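# Insert keyed shaft into gearbox bore until shoulder seats

## Task

From above, lower the shaft thin end first into the gearbox bore until the shaft's shoulder rests on the top rim of the bore. The gearbox is free-standing and must stay upright on its output flange. Clearance is tight. The shaft's two keys are aligned, and the key on the thin end must enter only the keyway, which is a slot cut into the bore wall. The result counts only if it holds with no help from the robot, so open the hand and withdraw it at the end.

## Robot and tools

Robot: two arms, left_arm and right_arm, facing each other across a table. Each carries the same five-finger right hand, so hand axes and numbers mean the same on both; they are not mirrored. Occasionally something nudges loose objects. Knocking anything off the table fails the task.

World frame (used in results): origin on the table surface halfway between the two arm bases, table at z = 0, +z up, left_arm's base on the +y side. Positions are in metres and orientations are quaternions (w, x, y, z). Reported hand positions may be slightly off, more at long reach.

Hand point: a point fixed to the palm, 0.05 m in front of it, where index pad and thumb tip meet in a pinch. Its axes: +z along the straightened fingers (which extend 0.06-0.07 m past it), +y out of the palm, +x across the palm toward the little finger. Across the palm the hand reaches 0.08 m on the little-finger side and 0.02 m (thumb tucked in front) to 0.09 m on the thumb side. A rigid wrist bracket on the little-finger side sits 0.03 m beyond the point along +y and 0.11 m across; it can collide.

execute_actions(actions): actions is a list of actions. Each action is a table of 1 to 15 rows, one row per 1/30 s step; if shorter than 15, its final row repeats to fill 0.5 s. Every row has 28 numbers in [-1, 1], always for both arms: left_arm dx, dy, dz, rx, ry, rz, then left_gripper little, ring, middle, index, thumb_bend, thumb_turn, force_limit, speed, then the same 14 for right_arm and right_gripper. dx to rz are an offset, not a pose: each row gives a target relative to the hand point's measured pose when the action began (for a call's first action, the pose in the last result), expressed in the hand point's own axes; rows do not add up. Scale: 1.0 = 0.6 m or 180 degrees; rx, ry, rz form a single rotation vector. An empty list just returns state and images. Per step, the command is clipped to 100 mm and 16 degrees from the measured pose, so long moves need several actions; after an action the arm only finishes the last clipped pose. Commands are smoothed with about 0.17 s lag.

Hand numbers: finger targets (little, ring, middle, index) and thumb_bend go from -1 closed to +1 straight; thumb_turn from -1 (opposite the fingers, in front of the palm) to +1 (beside the palm). A pinch is near index -0.22, thumb_bend -0.75, thumb_turn -0.57. force_limit maps -1..+1 linearly to about 0..10 N at the fingertip (0..15 N for both thumb motors) and only halts closing. speed maps -1..+1 to near zero..full (full travel 0.6 s); use -0.9 or lower for a soft grip. Nothing means 'no change': to keep a hand as it is, resend its last eight numbers, or before any, its hand_measured six plus hand_force_limit and hand_speed. A motor only starts when its target changes by 0.01 or more, then locks when done. With the thumb turned in front first, the whole hand can wrap objects 0.035-0.08 m wide, lying across the palm on the wrist side of the point.

move(target, speed, stop_force, blocking): target is one 28-number row as above; its dx..rz are offsets from the pose in the last result that showed one. Each hand point travels straight, turning the short way; all paths end together, lasting 0.5-10 s (cut off at 10 s). speed: top path speed in m/s, 0.002-0.5, default 0.25; turn rate limit is twice it in rad/s. stop_force: optional, 9-40 N, shared by both arms; an arm's path ends when its wrist sensor reads that much extra push against the motion for two steps, then it backs off two steps and holds. Not allowed in the first 0.2 s, unreliable if the hand point rotates during the move, and should be omitted when pulling away from something you press on. An arm commanded within 1.5 mm and 0.5 degrees counts as still. Use it with very low speed for touching down; impacts still peak above it. blocking=false returns after 0.5 s while the move continues (not allowed with stop_force); check with wait(0); other motion commands are refused until an end is shown. The result adds a move: line: done, off_target, moving, held, fault, or contact (stop_force ended that arm's path); limits=paced means the pose was clipped, limits=held means a check blocked steps, after which the arm may surge.

wait(seconds): 0-10 s with arms holding. stop(): brakes a running move. zoom_image(camera, region): camera is cam_high, cam_left_wrist or cam_right_wrist; region [x0, y0, x1, y1] in pixels from the top-left, at most 504x504. show_instructions(): shows reference images. finished_scene(scene): the integer number of the scene to end; irreversible, and the goal must already hold.

Results: per-arm pose and velocities, Hand target lines, pose unreachable warnings, step readings (HELD marks held-back steps), hand_measured, hand_stopped_by (moving, target, force, stalled, fault), hand_load_n (positive pushes a finger open; near 0 after losing a grip), hand_force_limit, hand_speed, joint torques (noisy, not reliable for contact), and Wrist force / Wrist torque in each hand's own axes (offset up to about 4 N, noise about 2.4 N, saturating near 50 N; 'no reading' is fine). Cameras: cam_high 504x504 pinhole, wrist cameras 616x616 fisheye; calibration lines are given and may be off by a few degrees and millimetres.

Avoid: arms are stiff, so aiming even slightly past a firm contact can trigger a fault; a joint hitting its limit (136 N m for shoulder pan, shoulder lift, elbow; 25.4 N m for the three wrist joints, held weight included) or 150 N outside force stops that arm for 10 s. Never let the arms collide or press on each other. Motors warn at 70 C (MOTOR HOT) and brake at 85 C. Avoid drops, slips, slams and tipping the gearbox.

Each tool is called after "Request:" by a JSON object that holds its "name" and its "arguments".

Reference images:

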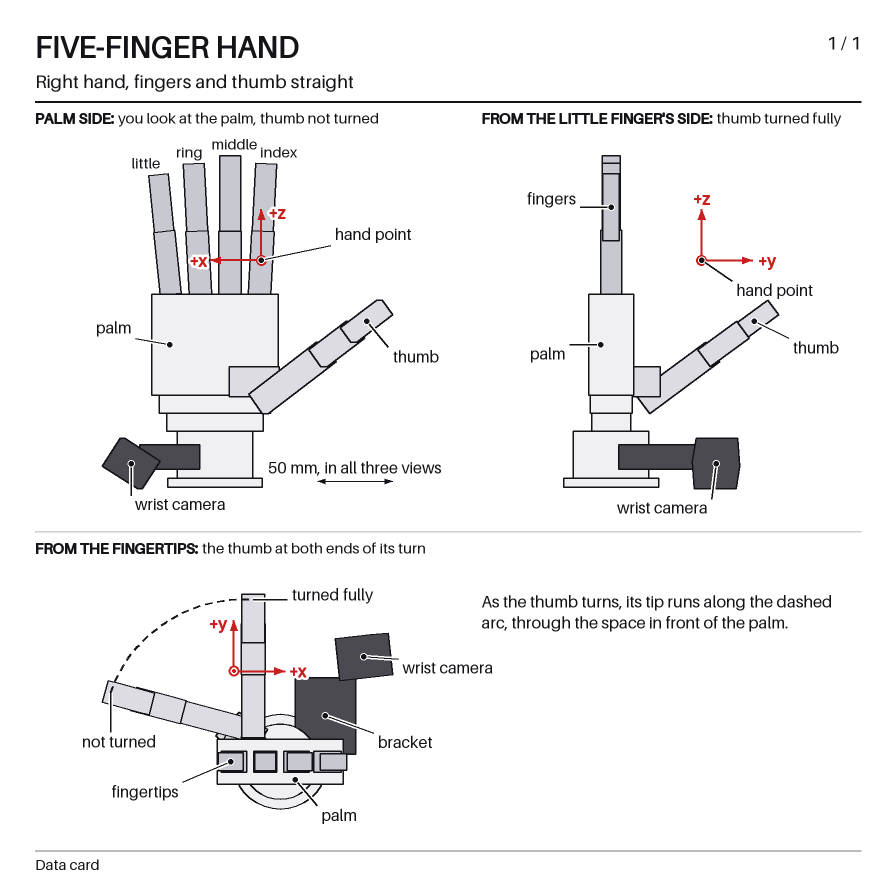

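## Session

Request:
{"name": "execute_actions", "arguments": {"actions": []}}

Scene clock: 0.00 s.
left_arm: end_effector_position=(+0.2497, +0.4560, +0.4834) hand_measured=(+1.000, +1.000, +1.000, +1.000, +1.000, +1.000) hand_load_n=(+0.0, +0.0, +0.0, +0.0, +0.0, +0.0) hand_stopped_by=(target, target, target, target, target, target) hand_force_limit=0.00 hand_speed=-0.80 end_effector_quat_wxyz=(+0.022, +0.298, +0.954, -0.022) end_effector_velocity=(-0.000, +0.000, +0.000) end_effector_angular_velocity=(-0.002, +0.000, +0.001) | right_arm: end_effector_position=(+0.0538, -0.2446, +0.4849) hand_measured=(+1.000, +1.000, +1.000, +1.000, +1.000, +1.000) hand_load_n=(+0.0, +0.0, +0.0, +0.0, +0.0, +0.0) hand_stopped_by=(target, target, target, target, target, target) hand_force_limit=0.00 hand_speed=-0.80 end_effector_quat_wxyz=(+0.001, -0.380, +0.925, -0.006) end_effector_velocity=(-0.000, +0.000, +0.000) end_effector_angular_velocity=(+0.001, -0.001, +0.000)
Joint positions: left_arm=[ 0.545 -1.749  1.333  1.925  1.581 -1.889] | right_arm=[-1.179 -1.732  1.328  1.973  1.582 -1.887]
Joint velocities: left_arm=[ 0.001 -0.001 -0.001 -0.     0.001 -0.   ] | right_arm=[ 0.001 -0.    -0.    -0.001 -0.     0.   ]
Joint torques (N m, as the arm reports them, + toward a larger angle): no reading
Motor temperatures (°C, as the motors report them): left_arm=[27 27 28 32 35 31] | right_arm=[28 27 27 30 35 33]
Wrist force (N, on the end effector, along its own x y z axes, offset not removed): no reading
Wrist torque (N m, same axes, about the end effector's origin, offset not removed): no reading
Hand target (left_arm): +0.250, +0.456, +0.483; +0.022, +0.298, +0.954, -0.022
Hand target (right_arm): +0.054, -0.245, +0.485; +0.001, -0.380, +0.925, -0.006

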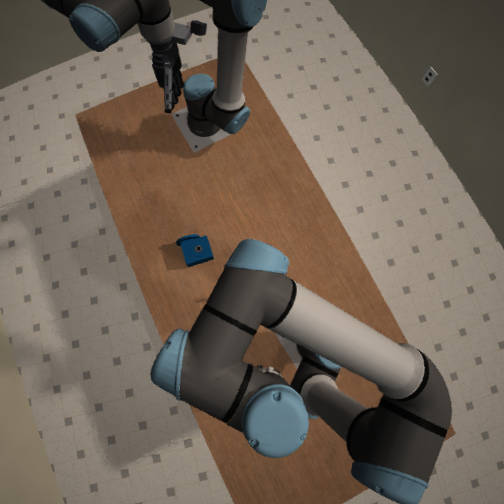

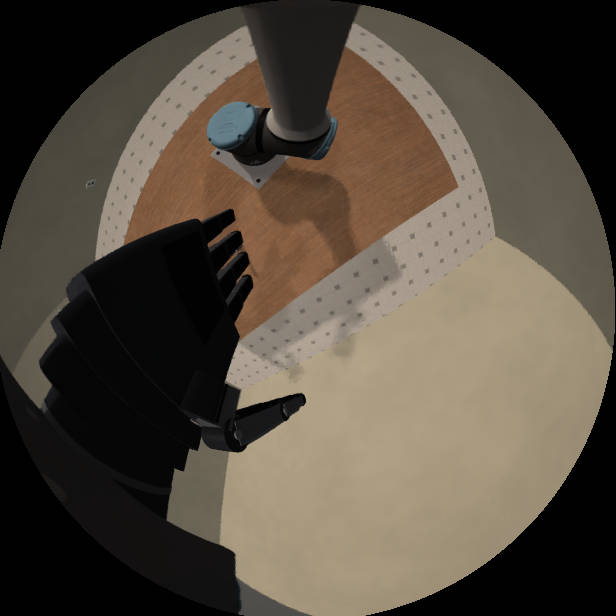

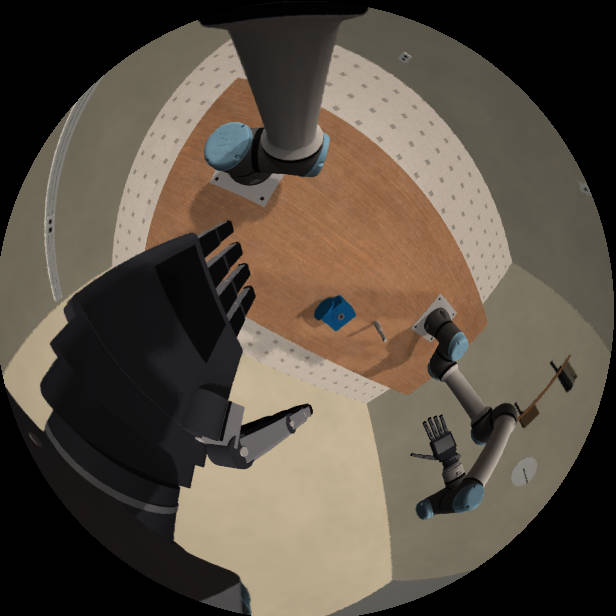

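Request:
{"name": "zoom_image", "arguments": {"camera": "cam_right_wrist", "region": [300, 270, 420, 370]}}

Request:
{"name": "zoom_image", "arguments": {"camera": "cam_high", "region": [150, 210, 270, 320]}}

Region (300, 270, 420, 370) of cam_right_wrist's 616x616 image, scaled by 4.200, with more detail than that image has.

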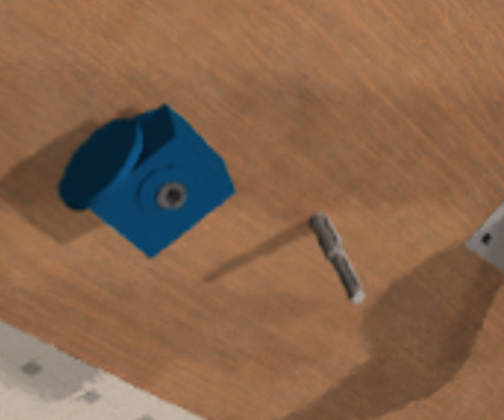

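Region (150, 210, 270, 320) of cam_high's 504x504 image, scaled by 4.200, with more detail than that image has; it fills the top 462 rows of this view, and the rest is white.

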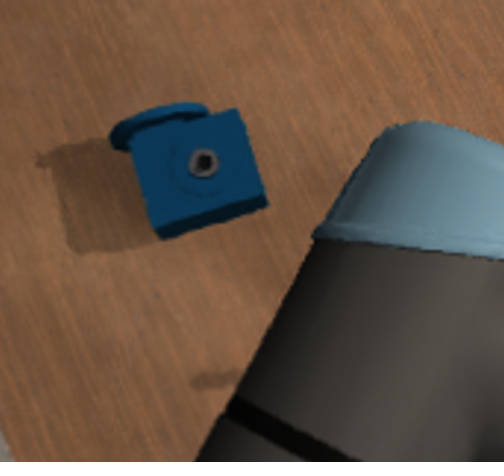

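Request:
{"name": "move", "arguments": {"target": [0.126,-0.403,0.38,0,0,0,1,1,1,1,1,1,0,0,0,0,0,0,0,0,1,1,1,1,1,1,0,-0.8], "speed": 0.3}}

Request:
{"name": "zoom_image", "arguments": {"camera": "cam_left_wrist", "region": [200, 200, 420, 420]}}

Scene clock: 2.40 s.
left_arm: end_effector_position=(+0.0563, +0.2882, +0.2585) hand_measured=(+1.000, +1.000, +1.000, +1.000, +1.000, +1.000) hand_load_n=(+0.0, +0.0, +0.0, +0.0, +0.0, +0.0) hand_stopped_by=(target, target, target, target, target, target) hand_force_limit=0.00 hand_speed=0.00 end_effector_quat_wxyz=(+0.021, +0.298, +0.954, -0.023) end_effector_velocity=(-0.001, -0.001, -0.001) end_effector_angular_velocity=(+0.002, -0.001, +0.001) | right_arm: end_effector_position=(+0.0538, -0.2446, +0.4849) hand_measured=(+1.000, +1.000, +1.000, +1.000, +1.000, +1.000) hand_load_n=(+0.0, +0.0, +0.0, +0.0, +0.0, +0.0) hand_stopped_by=(target, target, target, target, target, target) hand_force_limit=0.00 hand_speed=-0.80 end_effector_quat_wxyz=(+0.001, -0.380, +0.925, -0.006) end_effector_velocity=(-0.000, -0.000, -0.000) end_effector_angular_velocity=(-0.000, +0.001, -0.000)
Joint positions: left_arm=[-0.602 -1.792  1.959  1.368  1.52  -3.034] | right_arm=[-1.179 -1.732  1.328  1.973  1.582 -1.887]
Joint velocities: left_arm=[-0.001  0.004  0.    -0.002 -0.    -0.002] | right_arm=[-0.  0.  0.  0. -0.  0.]
Joint torques (N m, as the arm reports them, + toward a larger angle): left_arm=[-11.36  -3.04  -9.74   0.48  -1.93  -1.49] | right_arm=[ -1.17  -7.85 -17.59   2.61  -0.05   0.25]
Motor temperatures (°C, as the motors report them): left_arm=[27 27 28 32 35 31] | right_arm=[28 27 27 30 35 33]
Wrist force (N, on the end effector, along its own x y z axes, offset not removed): left_arm=[-3.9 1.6 2.0] | right_arm=[-0.6 -0.5 1.7]
Wrist torque (N m, same axes, about the end effector's origin, offset not removed): left_arm=[0.19 0.41 -0.09] | right_arm=[-0.29 0.17 0.12]
Hand target (left_arm): +0.056, +0.288, +0.258; +0.021, +0.298, +0.954, -0.023
Hand target (right_arm): +0.054, -0.245, +0.485; +0.001, -0.380, +0.925, -0.006
Off the commanded pose (left_arm): 0.001 m, 0 deg.
Off the commanded pose (right_arm): 0.000 m, 0 deg.
move: done
camera_calibration (this result's frames):
cam_left_wrist: T_world_to_cam=[[0.653355, 0.757044, 0.00340047, -0.256208], [0.594904, -0.51619, 0.616148, -0.0519056], [0.468206, -0.40054, -0.787623, 0.420626], [0, 0, 0, 1]] pos_world=[0.00133403, 0.335645, 0.364147]
cam_right_wrist: T_world_to_cam=[[-0.589342, 0.807873, -0.00414372, 0.231754], [0.683911, 0.501629, 0.529749, -0.16397], [0.430049, 0.30937, -0.848144, 0.592567], [0, 0, 0, 1]] pos_world=[-0.0061096, -0.288298, 0.590406]

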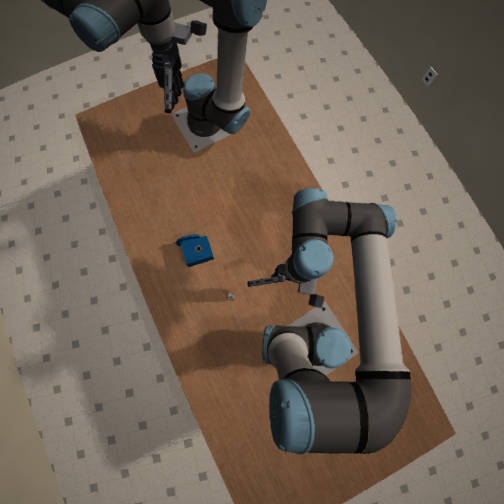

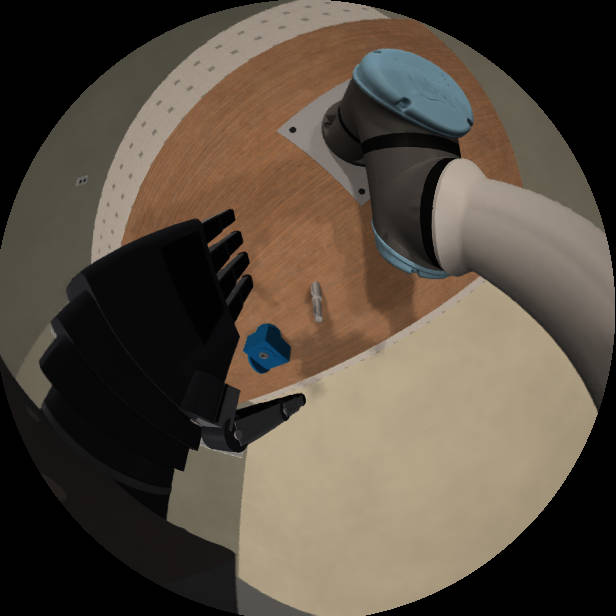

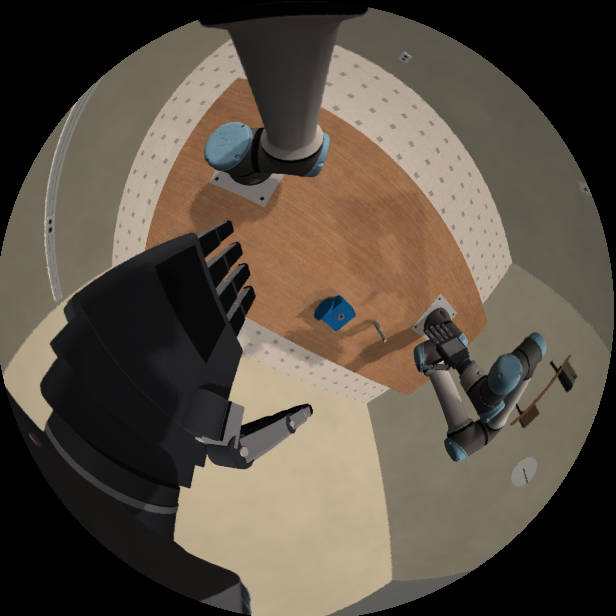

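Region (200, 200, 420, 420) of cam_left_wrist's 616x616 image, scaled by 2.291, with more detail than that image has.

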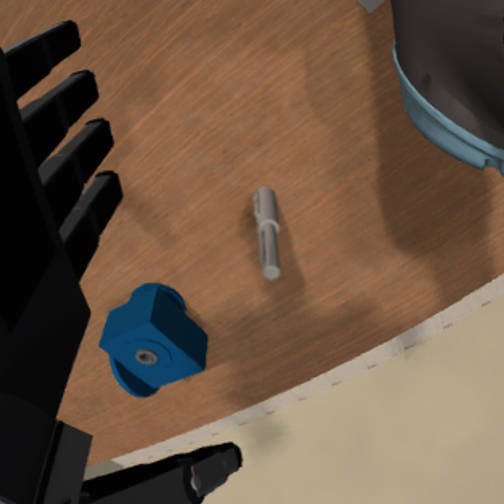

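Request:
{"name": "zoom_image", "arguments": {"camera": "cam_left_wrist", "region": [295, 275, 345, 330]}}

Request:
{"name": "zoom_image", "arguments": {"camera": "cam_high", "region": [170, 225, 250, 305]}}

Request:
{"name": "zoom_image", "arguments": {"camera": "cam_left_wrist", "region": [240, 320, 300, 380]}}

Region (295, 275, 345, 330) of cam_left_wrist's 616x616 image, scaled by 9.164, with more detail than that image has; it fills the left 458 columns of this view, and the rest is white.

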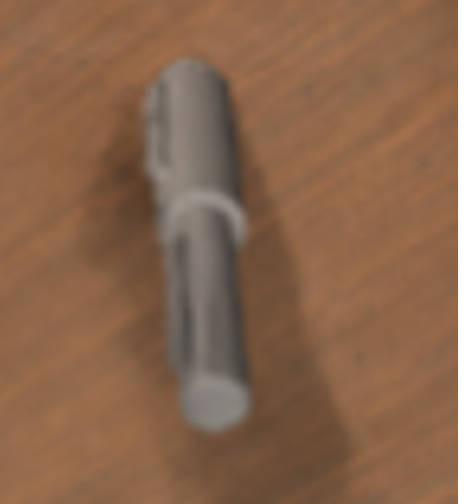

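Region (170, 225, 250, 305) of cam_high's 504x504 image, scaled by 6.300, with more detail than that image has.

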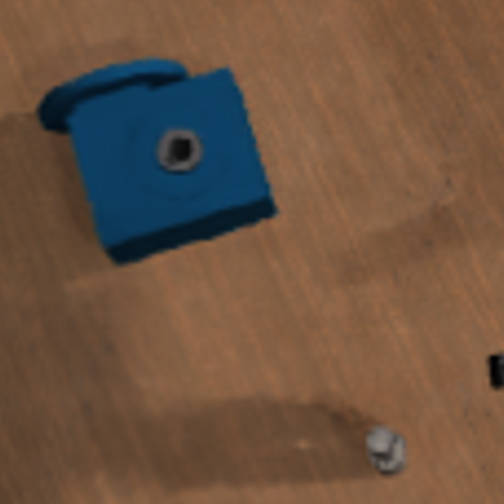

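Region (240, 320, 300, 380) of cam_left_wrist's 616x616 image, scaled by 8.400, with more detail than that image has.

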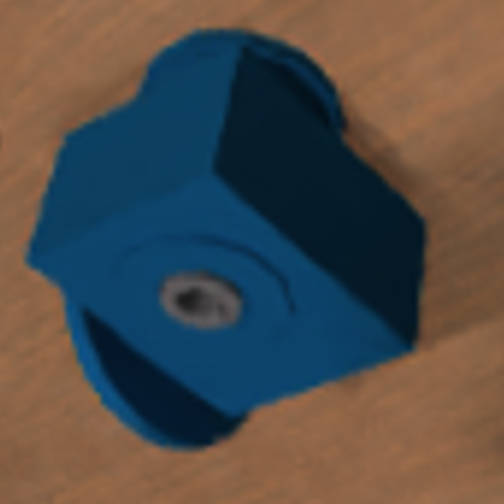

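Request:
{"name": "move", "arguments": {"target": [-0.572,-0.228,0.06,0,0,0,1,1,1,1,1,1,0,0,0,0,0,0,0,0,1,1,1,1,1,1,0,-0.8], "speed": 0.3}}

Request:
{"name": "zoom_image", "arguments": {"camera": "cam_left_wrist", "region": [240, 130, 380, 270]}}

Scene clock: 5.43 s.
left_arm: end_effector_position=(+0.2609, -0.0212, +0.2455) hand_measured=(+1.000, +1.000, +1.000, +1.000, +1.000, +1.000) hand_load_n=(+0.0, +0.0, +0.0, +0.0, +0.0, +0.0) hand_stopped_by=(target, target, target, target, target, target) hand_force_limit=0.00 hand_speed=0.00 end_effector_quat_wxyz=(+0.022, +0.298, +0.954, -0.023) end_effector_velocity=(+0.001, -0.002, -0.001) end_effector_angular_velocity=(+0.004, +0.002, +0.001) | right_arm: end_effector_position=(+0.0538, -0.2446, +0.4849) hand_measured=(+1.000, +1.000, +1.000, +1.000, +1.000, +1.000) hand_load_n=(+0.0, +0.0, +0.0, +0.0, +0.0, +0.0) hand_stopped_by=(target, target, target, target, target, target) hand_force_limit=0.00 hand_speed=-0.80 end_effector_quat_wxyz=(+0.001, -0.380, +0.925, -0.006) end_effector_velocity=(+0.000, -0.000, +0.000) end_effector_angular_velocity=(-0.001, +0.000, -0.000)
Joint positions: left_arm=[ 0.068 -0.846  0.793  1.563  1.552 -2.365] | right_arm=[-1.179 -1.732  1.328  1.973  1.582 -1.887]
Joint velocities: left_arm=[ 0.001  0.01  -0.015  0.009  0.001  0.   ] | right_arm=[-0.     0.    -0.     0.001  0.     0.   ]
Joint torques (N m, as the arm reports them, + toward a larger angle): left_arm=[ 12.59 -41.26 -27.94   4.23   1.8    2.23] | right_arm=[ -0.86  -7.29 -17.8    2.73  -0.02   0.28]
Motor temperatures (°C, as the motors report them): left_arm=[27 27 28 32 35 31] | right_arm=[28 27 27 30 35 33]
Wrist force (N, on the end effector, along its own x y z axes, offset not removed): left_arm=[-3.8 0.8 0.7] | right_arm=[-0.7 -2.0 0.8]
Wrist torque (N m, same axes, about the end effector's origin, offset not removed): left_arm=[0.06 0.50 -0.22] | right_arm=[-0.36 0.30 0.09]
Hand target (left_arm): +0.261, -0.021, +0.245; +0.022, +0.298, +0.954, -0.023
Hand target (right_arm): +0.054, -0.245, +0.485; +0.001, -0.380, +0.925, -0.006
Off the commanded pose (left_arm): 0.000 m, 0 deg.
Off the commanded pose (right_arm): 0.000 m, 0 deg.
move: done
camera_calibration (this result's frames):
cam_left_wrist: T_world_to_cam=[[0.653411, 0.756993, 0.00403417, -0.155848], [0.593836, -0.51587, 0.617444, -0.325398], [0.469482, -0.401049, -0.786604, 0.190038], [0, 0, 0, 1]] pos_world=[0.205847, 0.0263274, 0.351029]
cam_right_wrist: T_world_to_cam=[[-0.589342, 0.807873, -0.00414359, 0.231754], [0.683911, 0.501629, 0.529749, -0.16397], [0.430049, 0.30937, -0.848144, 0.592567], [0, 0, 0, 1]] pos_world=[-0.00610956, -0.288298, 0.590406]

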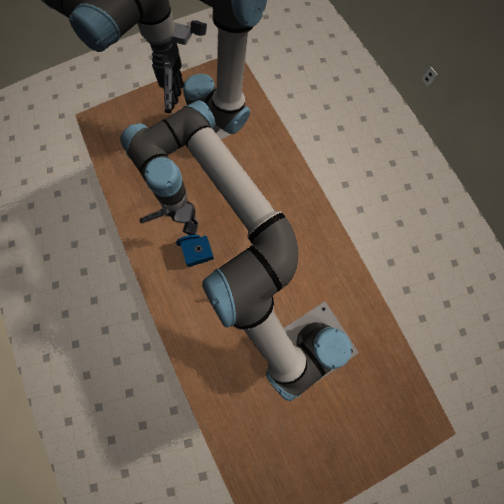

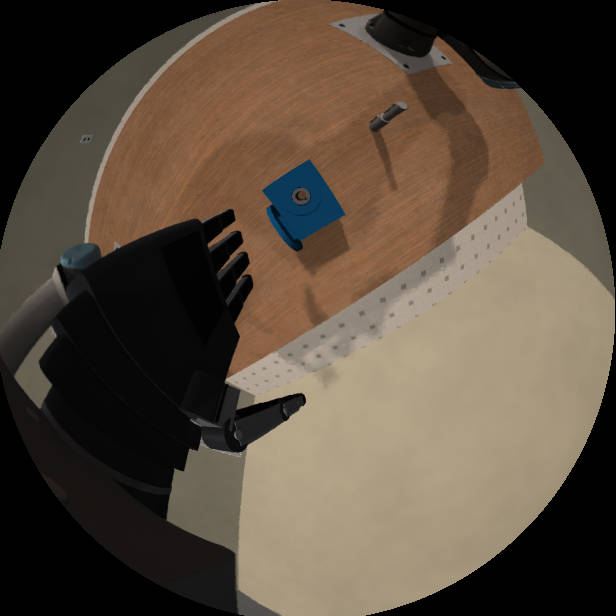

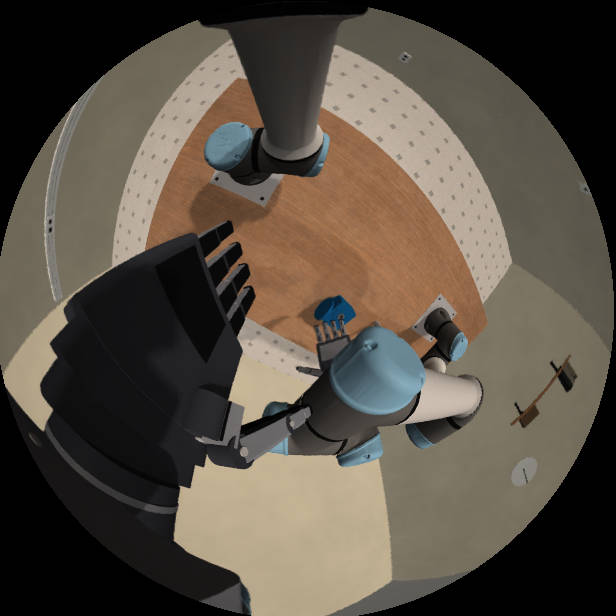

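Region (240, 130, 380, 270) of cam_left_wrist's 616x616 image, scaled by 3.600, with more detail than that image has.

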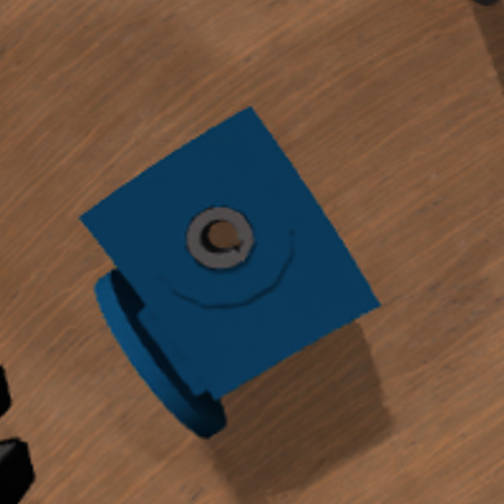

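Request:
{"name": "zoom_image", "arguments": {"camera": "cam_left_wrist", "region": [286, 181, 316, 211]}}

Request:
{"name": "zoom_image", "arguments": {"camera": "cam_left_wrist", "region": [360, 90, 420, 140]}}

Region (286, 181, 316, 211) of cam_left_wrist's 616x616 image, scaled by 16.800, with more detail than that image has.

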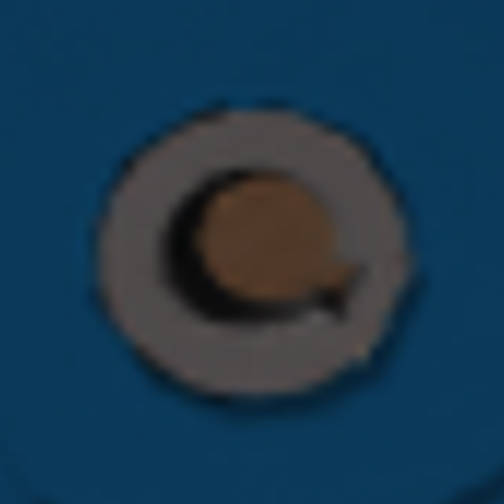

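Region (360, 90, 420, 140) of cam_left_wrist's 616x616 image, scaled by 8.400, with more detail than that image has.

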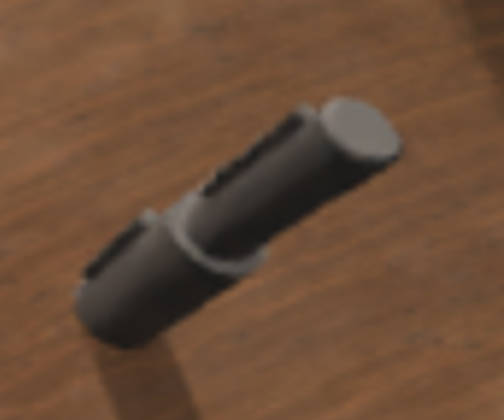

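Request:
{"name": "zoom_image", "arguments": {"camera": "cam_right_wrist", "region": [350, 300, 400, 350]}}

Region (350, 300, 400, 350) of cam_right_wrist's 616x616 image, scaled by 10.080, with more detail than that image has.

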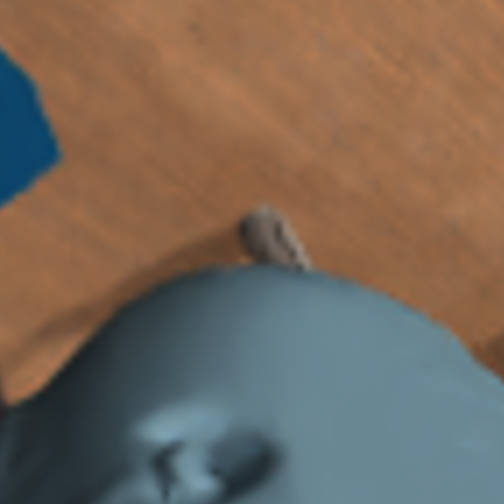

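Request:
{"name": "move", "arguments": {"target": [0.228,0.242,0,0,0,0,1,1,1,1,1,1,0,0,0,0,0,0,0,0,1,1,1,1,1,1,0,-0.8], "speed": 0.3}}

Request:
{"name": "zoom_image", "arguments": {"camera": "cam_left_wrist", "region": [280, 175, 325, 220]}}

Scene clock: 7.00 s.
left_arm: end_effector_position=(+0.2315, +0.1758, +0.2337) hand_measured=(+1.000, +1.000, +1.000, +1.000, +1.000, +1.000) hand_load_n=(+0.0, +0.0, +0.0, +0.0, +0.0, +0.0) hand_stopped_by=(target, target, target, target, target, target) hand_force_limit=0.00 hand_speed=0.00 end_effector_quat_wxyz=(+0.022, +0.298, +0.954, -0.023) end_effector_velocity=(-0.001, +0.002, +0.000) end_effector_angular_velocity=(-0.001, -0.001, -0.001) | right_arm: end_effector_position=(+0.0538, -0.2446, +0.4849) hand_measured=(+1.000, +1.000, +1.000, +1.000, +1.000, +1.000) hand_load_n=(+0.0, +0.0, +0.0, +0.0, +0.0, +0.0) hand_stopped_by=(target, target, target, target, target, target) hand_force_limit=0.00 hand_speed=-0.80 end_effector_quat_wxyz=(+0.001, -0.380, +0.925, -0.006) end_effector_velocity=(+0.000, +0.000, -0.000) end_effector_angular_velocity=(+0.001, -0.001, -0.000)
Joint positions: left_arm=[ 0.079 -1.348  1.573  1.285  1.553 -2.354] | right_arm=[-1.179 -1.732  1.328  1.973  1.582 -1.887]
Joint velocities: left_arm=[-0.001 -0.005  0.006 -0.001 -0.001 -0.   ] | right_arm=[-0.    -0.    -0.    -0.001 -0.     0.   ]
Joint torques (N m, as the arm reports them, + toward a larger angle): left_arm=[-10.89 -34.43  -9.6    0.43  -1.97  -1.54] | right_arm=[ -1.27  -7.46 -17.84   2.61  -0.1    0.23]
Motor temperatures (°C, as the motors report them): left_arm=[27 27 28 32 35 31] | right_arm=[28 27 27 30 35 33]
Wrist force (N, on the end effector, along its own x y z axes, offset not removed): left_arm=[-3.5 0.2 3.4] | right_arm=[-0.6 -1.0 -0.3]
Wrist torque (N m, same axes, about the end effector's origin, offset not removed): left_arm=[-0.42 0.25 -0.18] | right_arm=[-0.21 0.30 0.22]
Hand target (left_arm): +0.231, +0.176, +0.234; +0.022, +0.298, +0.954, -0.023
Hand target (right_arm): +0.054, -0.245, +0.485; +0.001, -0.380, +0.925, -0.006
Off the commanded pose (left_arm): 0.000 m, 0 deg.
Off the commanded pose (right_arm): 0.000 m, 0 deg.
move: done
camera_calibration (this result's frames):
cam_left_wrist: T_world_to_cam=[[0.65336, 0.757037, 0.00407337, -0.285678], [0.593909, -0.515894, 0.617354, -0.199045], [0.469461, -0.400935, -0.786675, 0.273545], [0, 0, 0, 1]] pos_world=[0.176446, 0.223257, 0.339236]
cam_right_wrist: T_world_to_cam=[[-0.589342, 0.807873, -0.00414374, 0.231754], [0.683911, 0.501629, 0.529749, -0.16397], [0.430049, 0.30937, -0.848144, 0.592567], [0, 0, 0, 1]] pos_world=[-0.00610955, -0.288298, 0.590406]

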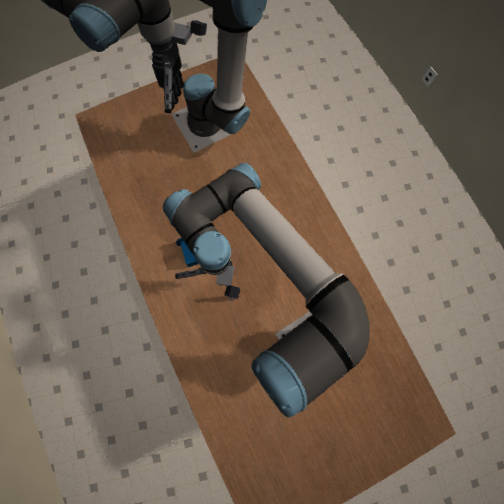

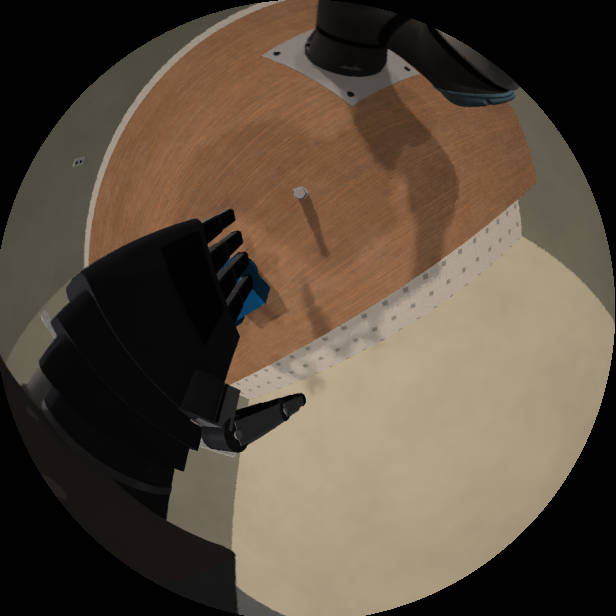

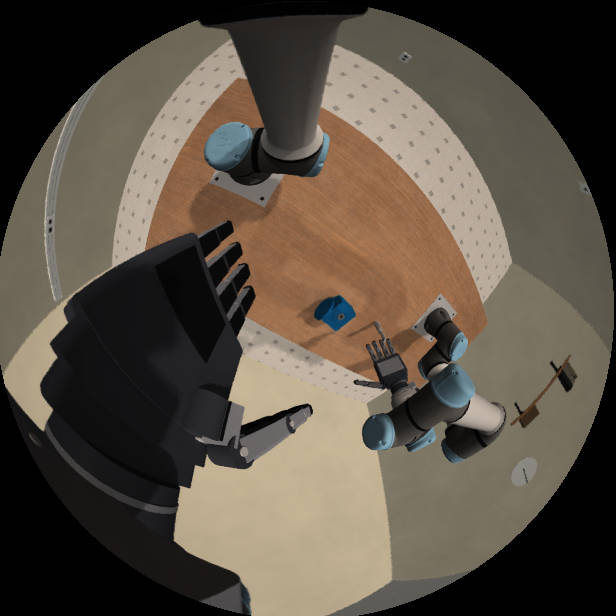

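Region (280, 175, 325, 220) of cam_left_wrist's 616x616 image, scaled by 11.200, with more detail than that image has.

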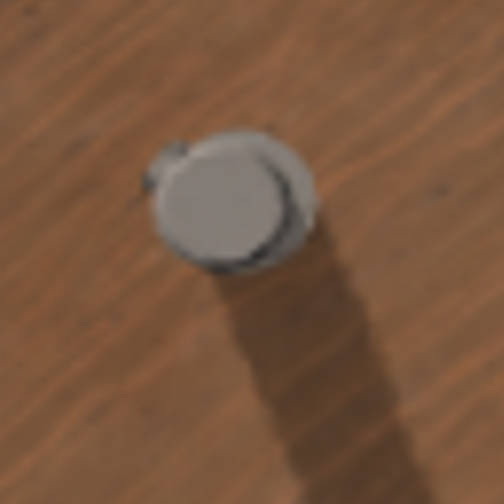

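Request:
{"name": "move", "arguments": {"target": [0.221,-0.004,0.011,-0.365,0.418,0.373,1,1,0.4,0.4,0.2,-1,0,0,0,0,0,0,0,0,1,1,1,1,1,1,0,-0.8], "speed": 0.3}}

Scene clock: 12.43 s.
left_arm: end_effector_position=(+0.1217, +0.2492, +0.2199) hand_measured=(+1.000, +1.000, +0.400, +0.400, +0.200, -1.000) hand_load_n=(+0.0, +0.0, +0.0, +0.0, +0.0, +0.0) hand_stopped_by=(target, target, target, target, target, target) hand_force_limit=0.00 hand_speed=0.00 end_effector_quat_wxyz=(+0.354, -0.612, -0.353, -0.613) end_effector_velocity=(-0.001, +0.000, -0.000) end_effector_angular_velocity=(+0.007, +0.001, -0.005) | right_arm: end_effector_position=(+0.0538, -0.2446, +0.4849) hand_measured=(+1.000, +1.000, +1.000, +1.000, +1.000, +1.000) hand_load_n=(+0.0, +0.0, +0.0, +0.0, +0.0, +0.0) hand_stopped_by=(target, target, target, target, target, target) hand_force_limit=0.00 hand_speed=-0.80 end_effector_quat_wxyz=(+0.001, -0.380, +0.925, -0.006) end_effector_velocity=(-0.001, -0.000, +0.000) end_effector_angular_velocity=(-0.001, +0.003, +0.000)
Joint positions: left_arm=[-0.457 -0.935  2.06   2.018  1.401 -1.57 ] | right_arm=[-1.179 -1.732  1.328  1.973  1.582 -1.887]
Joint velocities: left_arm=[-0.004  0.001  0.003  0.001 -0.001  0.003] | right_arm=[ 0.     0.     0.001  0.002 -0.001 -0.   ]
Joint torques (N m, as the arm reports them, + toward a larger angle): left_arm=[-11.97 -28.32   0.44   1.1   -1.86   2.11] | right_arm=[ -1.32  -7.32 -18.17   2.75  -0.15   0.19]
Motor temperatures (°C, as the motors report them): left_arm=[27 27 28 32 35 31] | right_arm=[28 27 27 30 35 33]
Wrist force (N, on the end effector, along its own x y z axes, offset not removed): left_arm=[-1.4 2.2 4.2] | right_arm=[-3.3 -0.4 -2.4]
Wrist torque (N m, same axes, about the end effector's origin, offset not removed): left_arm=[0.09 0.27 -0.02] | right_arm=[0.07 0.69 0.06]
Hand target (left_arm): +0.122, +0.249, +0.220; -0.354, +0.612, +0.353, +0.613
Hand target (right_arm): +0.054, -0.245, +0.485; +0.001, -0.380, +0.925, -0.006
Off the commanded pose (left_arm): 0.001 m, 0 deg.
Off the commanded pose (right_arm): 0.000 m, 0 deg.
move: done
camera_calibration (this result's frames):
cam_left_wrist: T_world_to_cam=[[0.846633, -0.521142, -0.107811, 0.0501375], [-0.374792, -0.440064, -0.816012, 0.326763], [0.377815, 0.731269, -0.567893, 0.0245616], [0, 0, 0, 1]] pos_world=[0.0707403, 0.151964, 0.285996]
cam_right_wrist: T_world_to_cam=[[-0.589342, 0.807873, -0.00414374, 0.231754], [0.683911, 0.501629, 0.529749, -0.16397], [0.430049, 0.30937, -0.848144, 0.592567], [0, 0, 0, 1]] pos_world=[-0.0061097, -0.288298, 0.590406]

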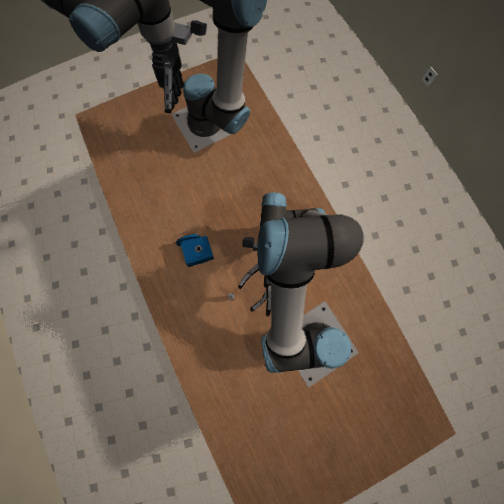

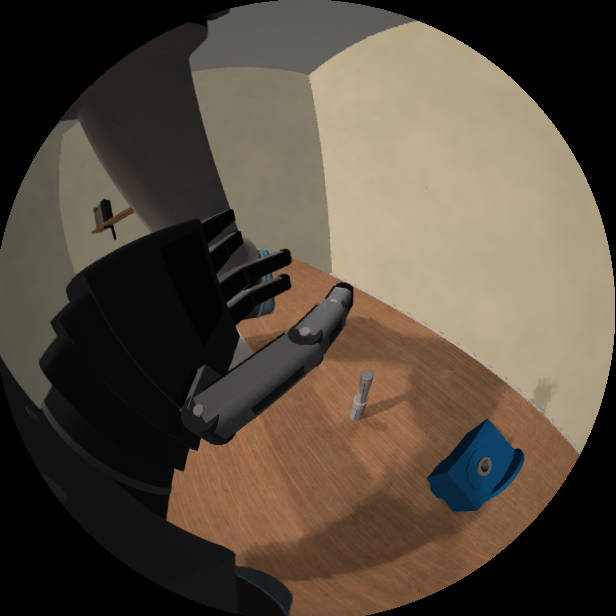

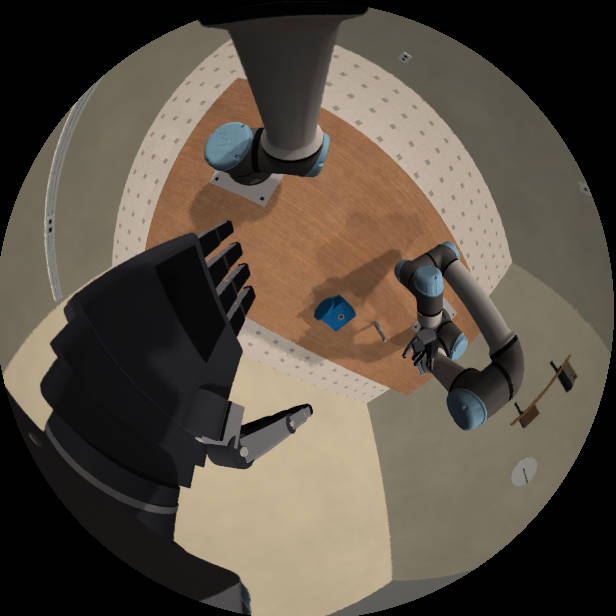

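Request:
{"name": "move", "arguments": {"target": [-0.29,0,0,0,0,0,1,1,0.4,0.4,0.2,-1,0,0,0,0,0,0,0,0,1,1,1,1,1,1,0,-0.8], "speed": 0.2}}

Scene clock: 23.27 s.
left_arm: end_effector_position=(+0.1219, +0.2500, +0.1261) hand_measured=(+1.000, +1.000, +0.400, +0.400, +0.200, -1.000) hand_load_n=(+0.0, +0.0, +0.0, +0.0, +0.0, +0.0) hand_stopped_by=(target, target, target, target, target, target) hand_force_limit=0.00 hand_speed=0.00 end_effector_quat_wxyz=(+0.354, -0.613, -0.353, -0.612) end_effector_velocity=(+0.000, +0.000, +0.000) end_effector_angular_velocity=(-0.002, -0.001, +0.001) | right_arm: end_effector_position=(+0.0538, -0.2446, +0.4849) hand_measured=(+1.000, +1.000, +1.000, +1.000, +1.000, +1.000) hand_load_n=(+0.0, +0.0, +0.0, +0.0, +0.0, +0.0) hand_stopped_by=(target, target, target, target, target, target) hand_force_limit=0.00 hand_speed=-0.80 end_effector_quat_wxyz=(+0.001, -0.380, +0.925, -0.006) end_effector_velocity=(-0.000, -0.000, -0.000) end_effector_angular_velocity=(-0.001, +0.000, +0.000)
Joint positions: left_arm=[-0.457 -0.704  2.025  1.819  1.401 -1.57 ] | right_arm=[-1.179 -1.732  1.328  1.973  1.582 -1.887]
Joint velocities: left_arm=[ 0.001 -0.002  0.     0.    -0.    -0.002] | right_arm=[ 0.    -0.     0.001  0.     0.     0.   ]
Joint torques (N m, as the arm reports them, + toward a larger angle): left_arm=[  0.6  -34.56  -3.76   1.48   0.05   0.22] | right_arm=[ -1.28  -7.79 -17.66   2.84  -0.11   0.3 ]
Motor temperatures (°C, as the motors report them): left_arm=[27 27 28 32 35 31] | right_arm=[28 27 27 30 35 33]
Wrist force (N, on the end effector, along its own x y z axes, offset not removed): left_arm=[-6.9 -0.1 -0.9] | right_arm=[-2.3 -1.5 1.3]
Wrist torque (N m, same axes, about the end effector's origin, offset not removed): left_arm=[0.10 0.92 -0.39] | right_arm=[-0.35 0.53 -0.07]
Hand target (left_arm): +0.122, +0.250, +0.126; -0.354, +0.613, +0.353, +0.612
Hand target (right_arm): +0.054, -0.245, +0.485; +0.001, -0.380, +0.925, -0.006
Off the commanded pose (left_arm): 0.080 m, 0 deg.
Off the commanded pose (right_arm): 0.000 m, 0 deg.
FORCE FAULT: contact force on the left arm reached its limit, and that arm stopped for 10 seconds. The contact can be on any part of that arm, not only on its tool. That time counts as 19 of the actions that you can send in this scene. That arm's remaining commands of this call were not run. That arm holds still and accepts commands again. Move the arm away from the contact; if what it grips holds it there, let go first. Pushing or pulling that hard again can fault the arm again.
move: fault (left_arm)
camera_calibration (this result's frames):
cam_left_wrist: T_world_to_cam=[[0.846459, -0.521402, -0.107924, 0.040389], [-0.375867, -0.44156, -0.814708, 0.250935], [0.377135, 0.730182, -0.56974, -0.0286833], [0, 0, 0, 1]] pos_world=[0.0709481, 0.152806, 0.192456]
cam_right_wrist: T_world_to_cam=[[-0.589342, 0.807873, -0.00414371, 0.231754], [0.683911, 0.501629, 0.529749, -0.16397], [0.430049, 0.30937, -0.848144, 0.592567], [0, 0, 0, 1]] pos_world=[-0.00610953, -0.288298, 0.590406]

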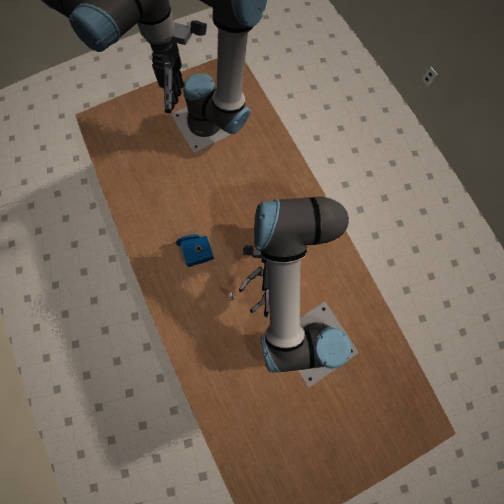

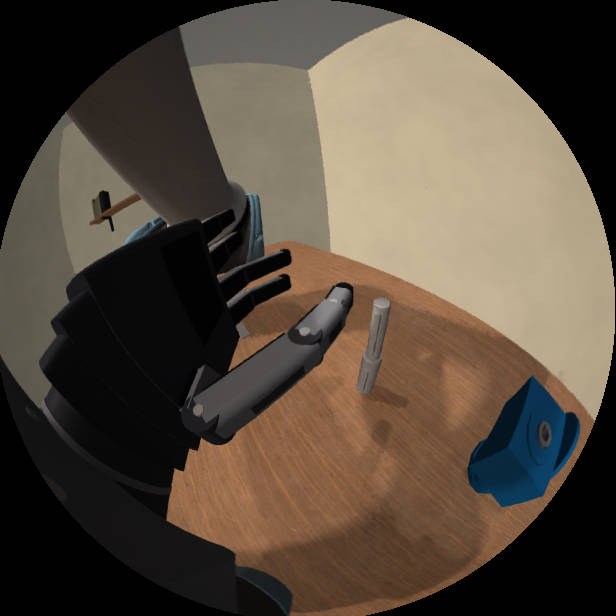

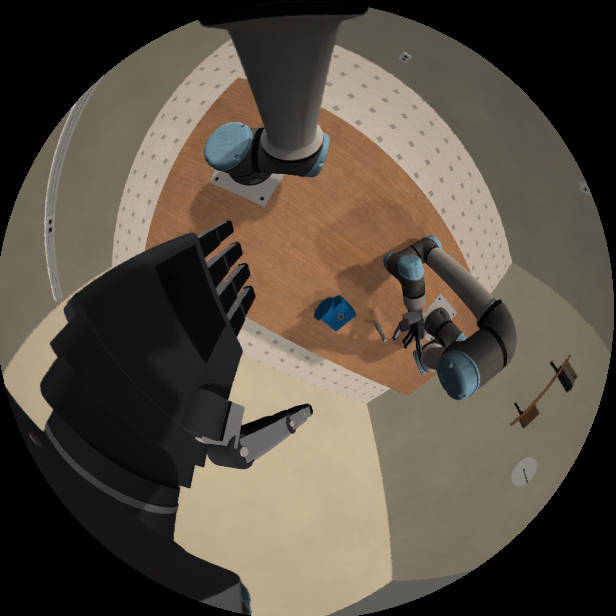

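Request:
{"name": "move", "arguments": {"target": [0.3,-0.5,-0.03,0,0,0,1,1,0.4,0.4,0.2,-1,0,0,-0.1,0.1,0.1,-0.664,0.094,0.661,1,1,0.4,0.4,0.2,-1,0,0], "speed": 0.3}}

Scene clock: 32.87 s.
left_arm: end_effector_position=(+0.1102, +0.2559, +0.1340) hand_measured=(+1.000, +1.000, +0.400, +0.400, +0.200, -1.000) hand_load_n=(+0.0, +0.0, +0.0, +0.0, +0.0, +0.0) hand_stopped_by=(target, target, target, target, target, target) hand_force_limit=0.00 hand_speed=0.00 end_effector_quat_wxyz=(+0.354, -0.613, -0.353, -0.612) end_effector_velocity=(+0.000, +0.000, -0.000) end_effector_angular_velocity=(-0.002, -0.001, -0.001) | right_arm: end_effector_position=(+0.0544, -0.1602, +0.4240) hand_measured=(+1.000, +1.000, +0.400, +0.400, +0.200, -1.000) hand_load_n=(+0.0, +0.0, +0.0, +0.0, +0.0, +0.0) hand_stopped_by=(target, target, target, target, target, target) hand_force_limit=0.00 hand_speed=0.00 end_effector_quat_wxyz=(-0.355, +0.612, +0.355, +0.611) end_effector_velocity=(+0.000, -0.001, -0.001) end_effector_angular_velocity=(+0.016, -0.007, -0.000)
Joint positions: left_arm=[-0.488 -0.727  2.046  1.823  1.433 -1.57 ] | right_arm=[-1.94  -2.857  2.088  0.77   0.22   1.571]
Joint velocities: left_arm=[-0.    -0.     0.001 -0.001 -0.    -0.002] | right_arm=[ 0.008 -0.022  0.007 -0.063  0.008  0.078]
Joint torques (N m, as the arm reports them, + toward a larger angle): left_arm=[ 12.18 -29.98 -12.57  -0.42  -1.71   0.85] | right_arm=[11.56 19.3  -7.09 -1.92  2.32  1.53]
Motor temperatures (°C, as the motors report them): left_arm=[27 27 28 32 35 31] | right_arm=[28 27 27 30 35 33]
Wrist force (N, on the end effector, along its own x y z axes, offset not removed): left_arm=[-3.3 1.2 1.6] | right_arm=[-2.2 2.2 -0.7]
Wrist torque (N m, same axes, about the end effector's origin, offset not removed): left_arm=[-0.06 0.45 -0.28] | right_arm=[0.29 0.41 0.06]
Hand target (left_arm): +0.110, +0.256, +0.134; -0.354, +0.613, +0.353, +0.612
Hand target (right_arm): +0.054, -0.160, +0.424; -0.356, +0.611, +0.355, +0.612
Off the commanded pose (left_arm): 0.335 m, 0 deg; position clipped at the last step of the last action.
Off the commanded pose (right_arm): 0.000 m, 0 deg.
move: held (left_arm); limits=paced,held; held on 249 of 261 steps (left_arm), including the last (left_arm)
pose unreachable (left arm): on one or more control steps of this call, first in action 0 (counted from 0), this arm could not follow its commanded pose, so it was not sent that pose on those steps. On the call's last step it was still not sent that pose. It may still have moved: this result reports where it is.
cause: the commanded pose would bring two parts of the arm too close to each other (joints 3 (elbow) to 6 (wrist 3) lie between them).
camera_calibration (this result's frames):
cam_left_wrist: T_world_to_cam=[[0.846513, -0.52131, -0.107941, 0.0542316], [-0.375818, -0.441567, -0.814726, 0.255617], [0.377062, 0.730243, -0.56971, -0.0241047], [0, 0, 0, 1]] pos_world=[0.0592467, 0.158746, 0.200379]
cam_right_wrist: T_world_to_cam=[[0.855289, -0.495947, -0.150061, -0.0618706], [-0.376365, -0.395573, -0.837778, 0.319319], [0.356133, 0.77302, -0.524986, 0.455778], [0, 0, 0, 1]] pos_world=[0.0107801, -0.256696, 0.497511]

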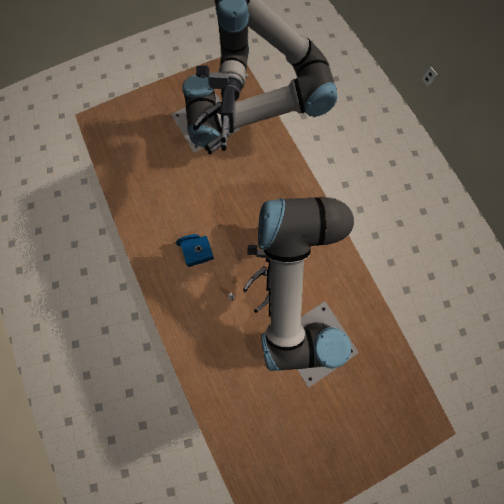

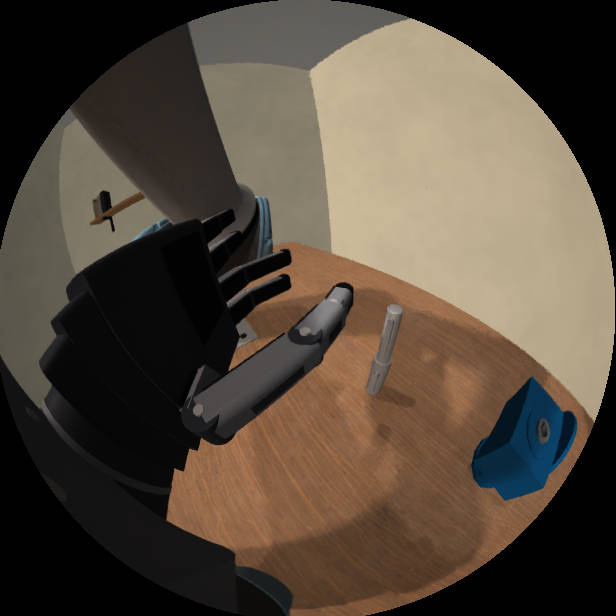

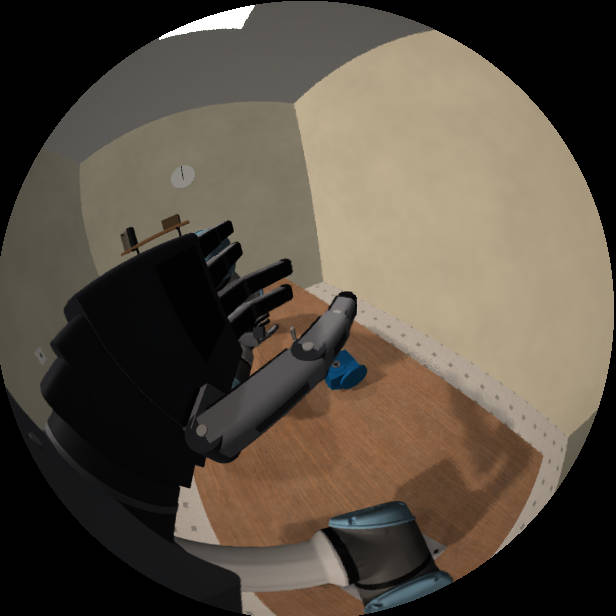

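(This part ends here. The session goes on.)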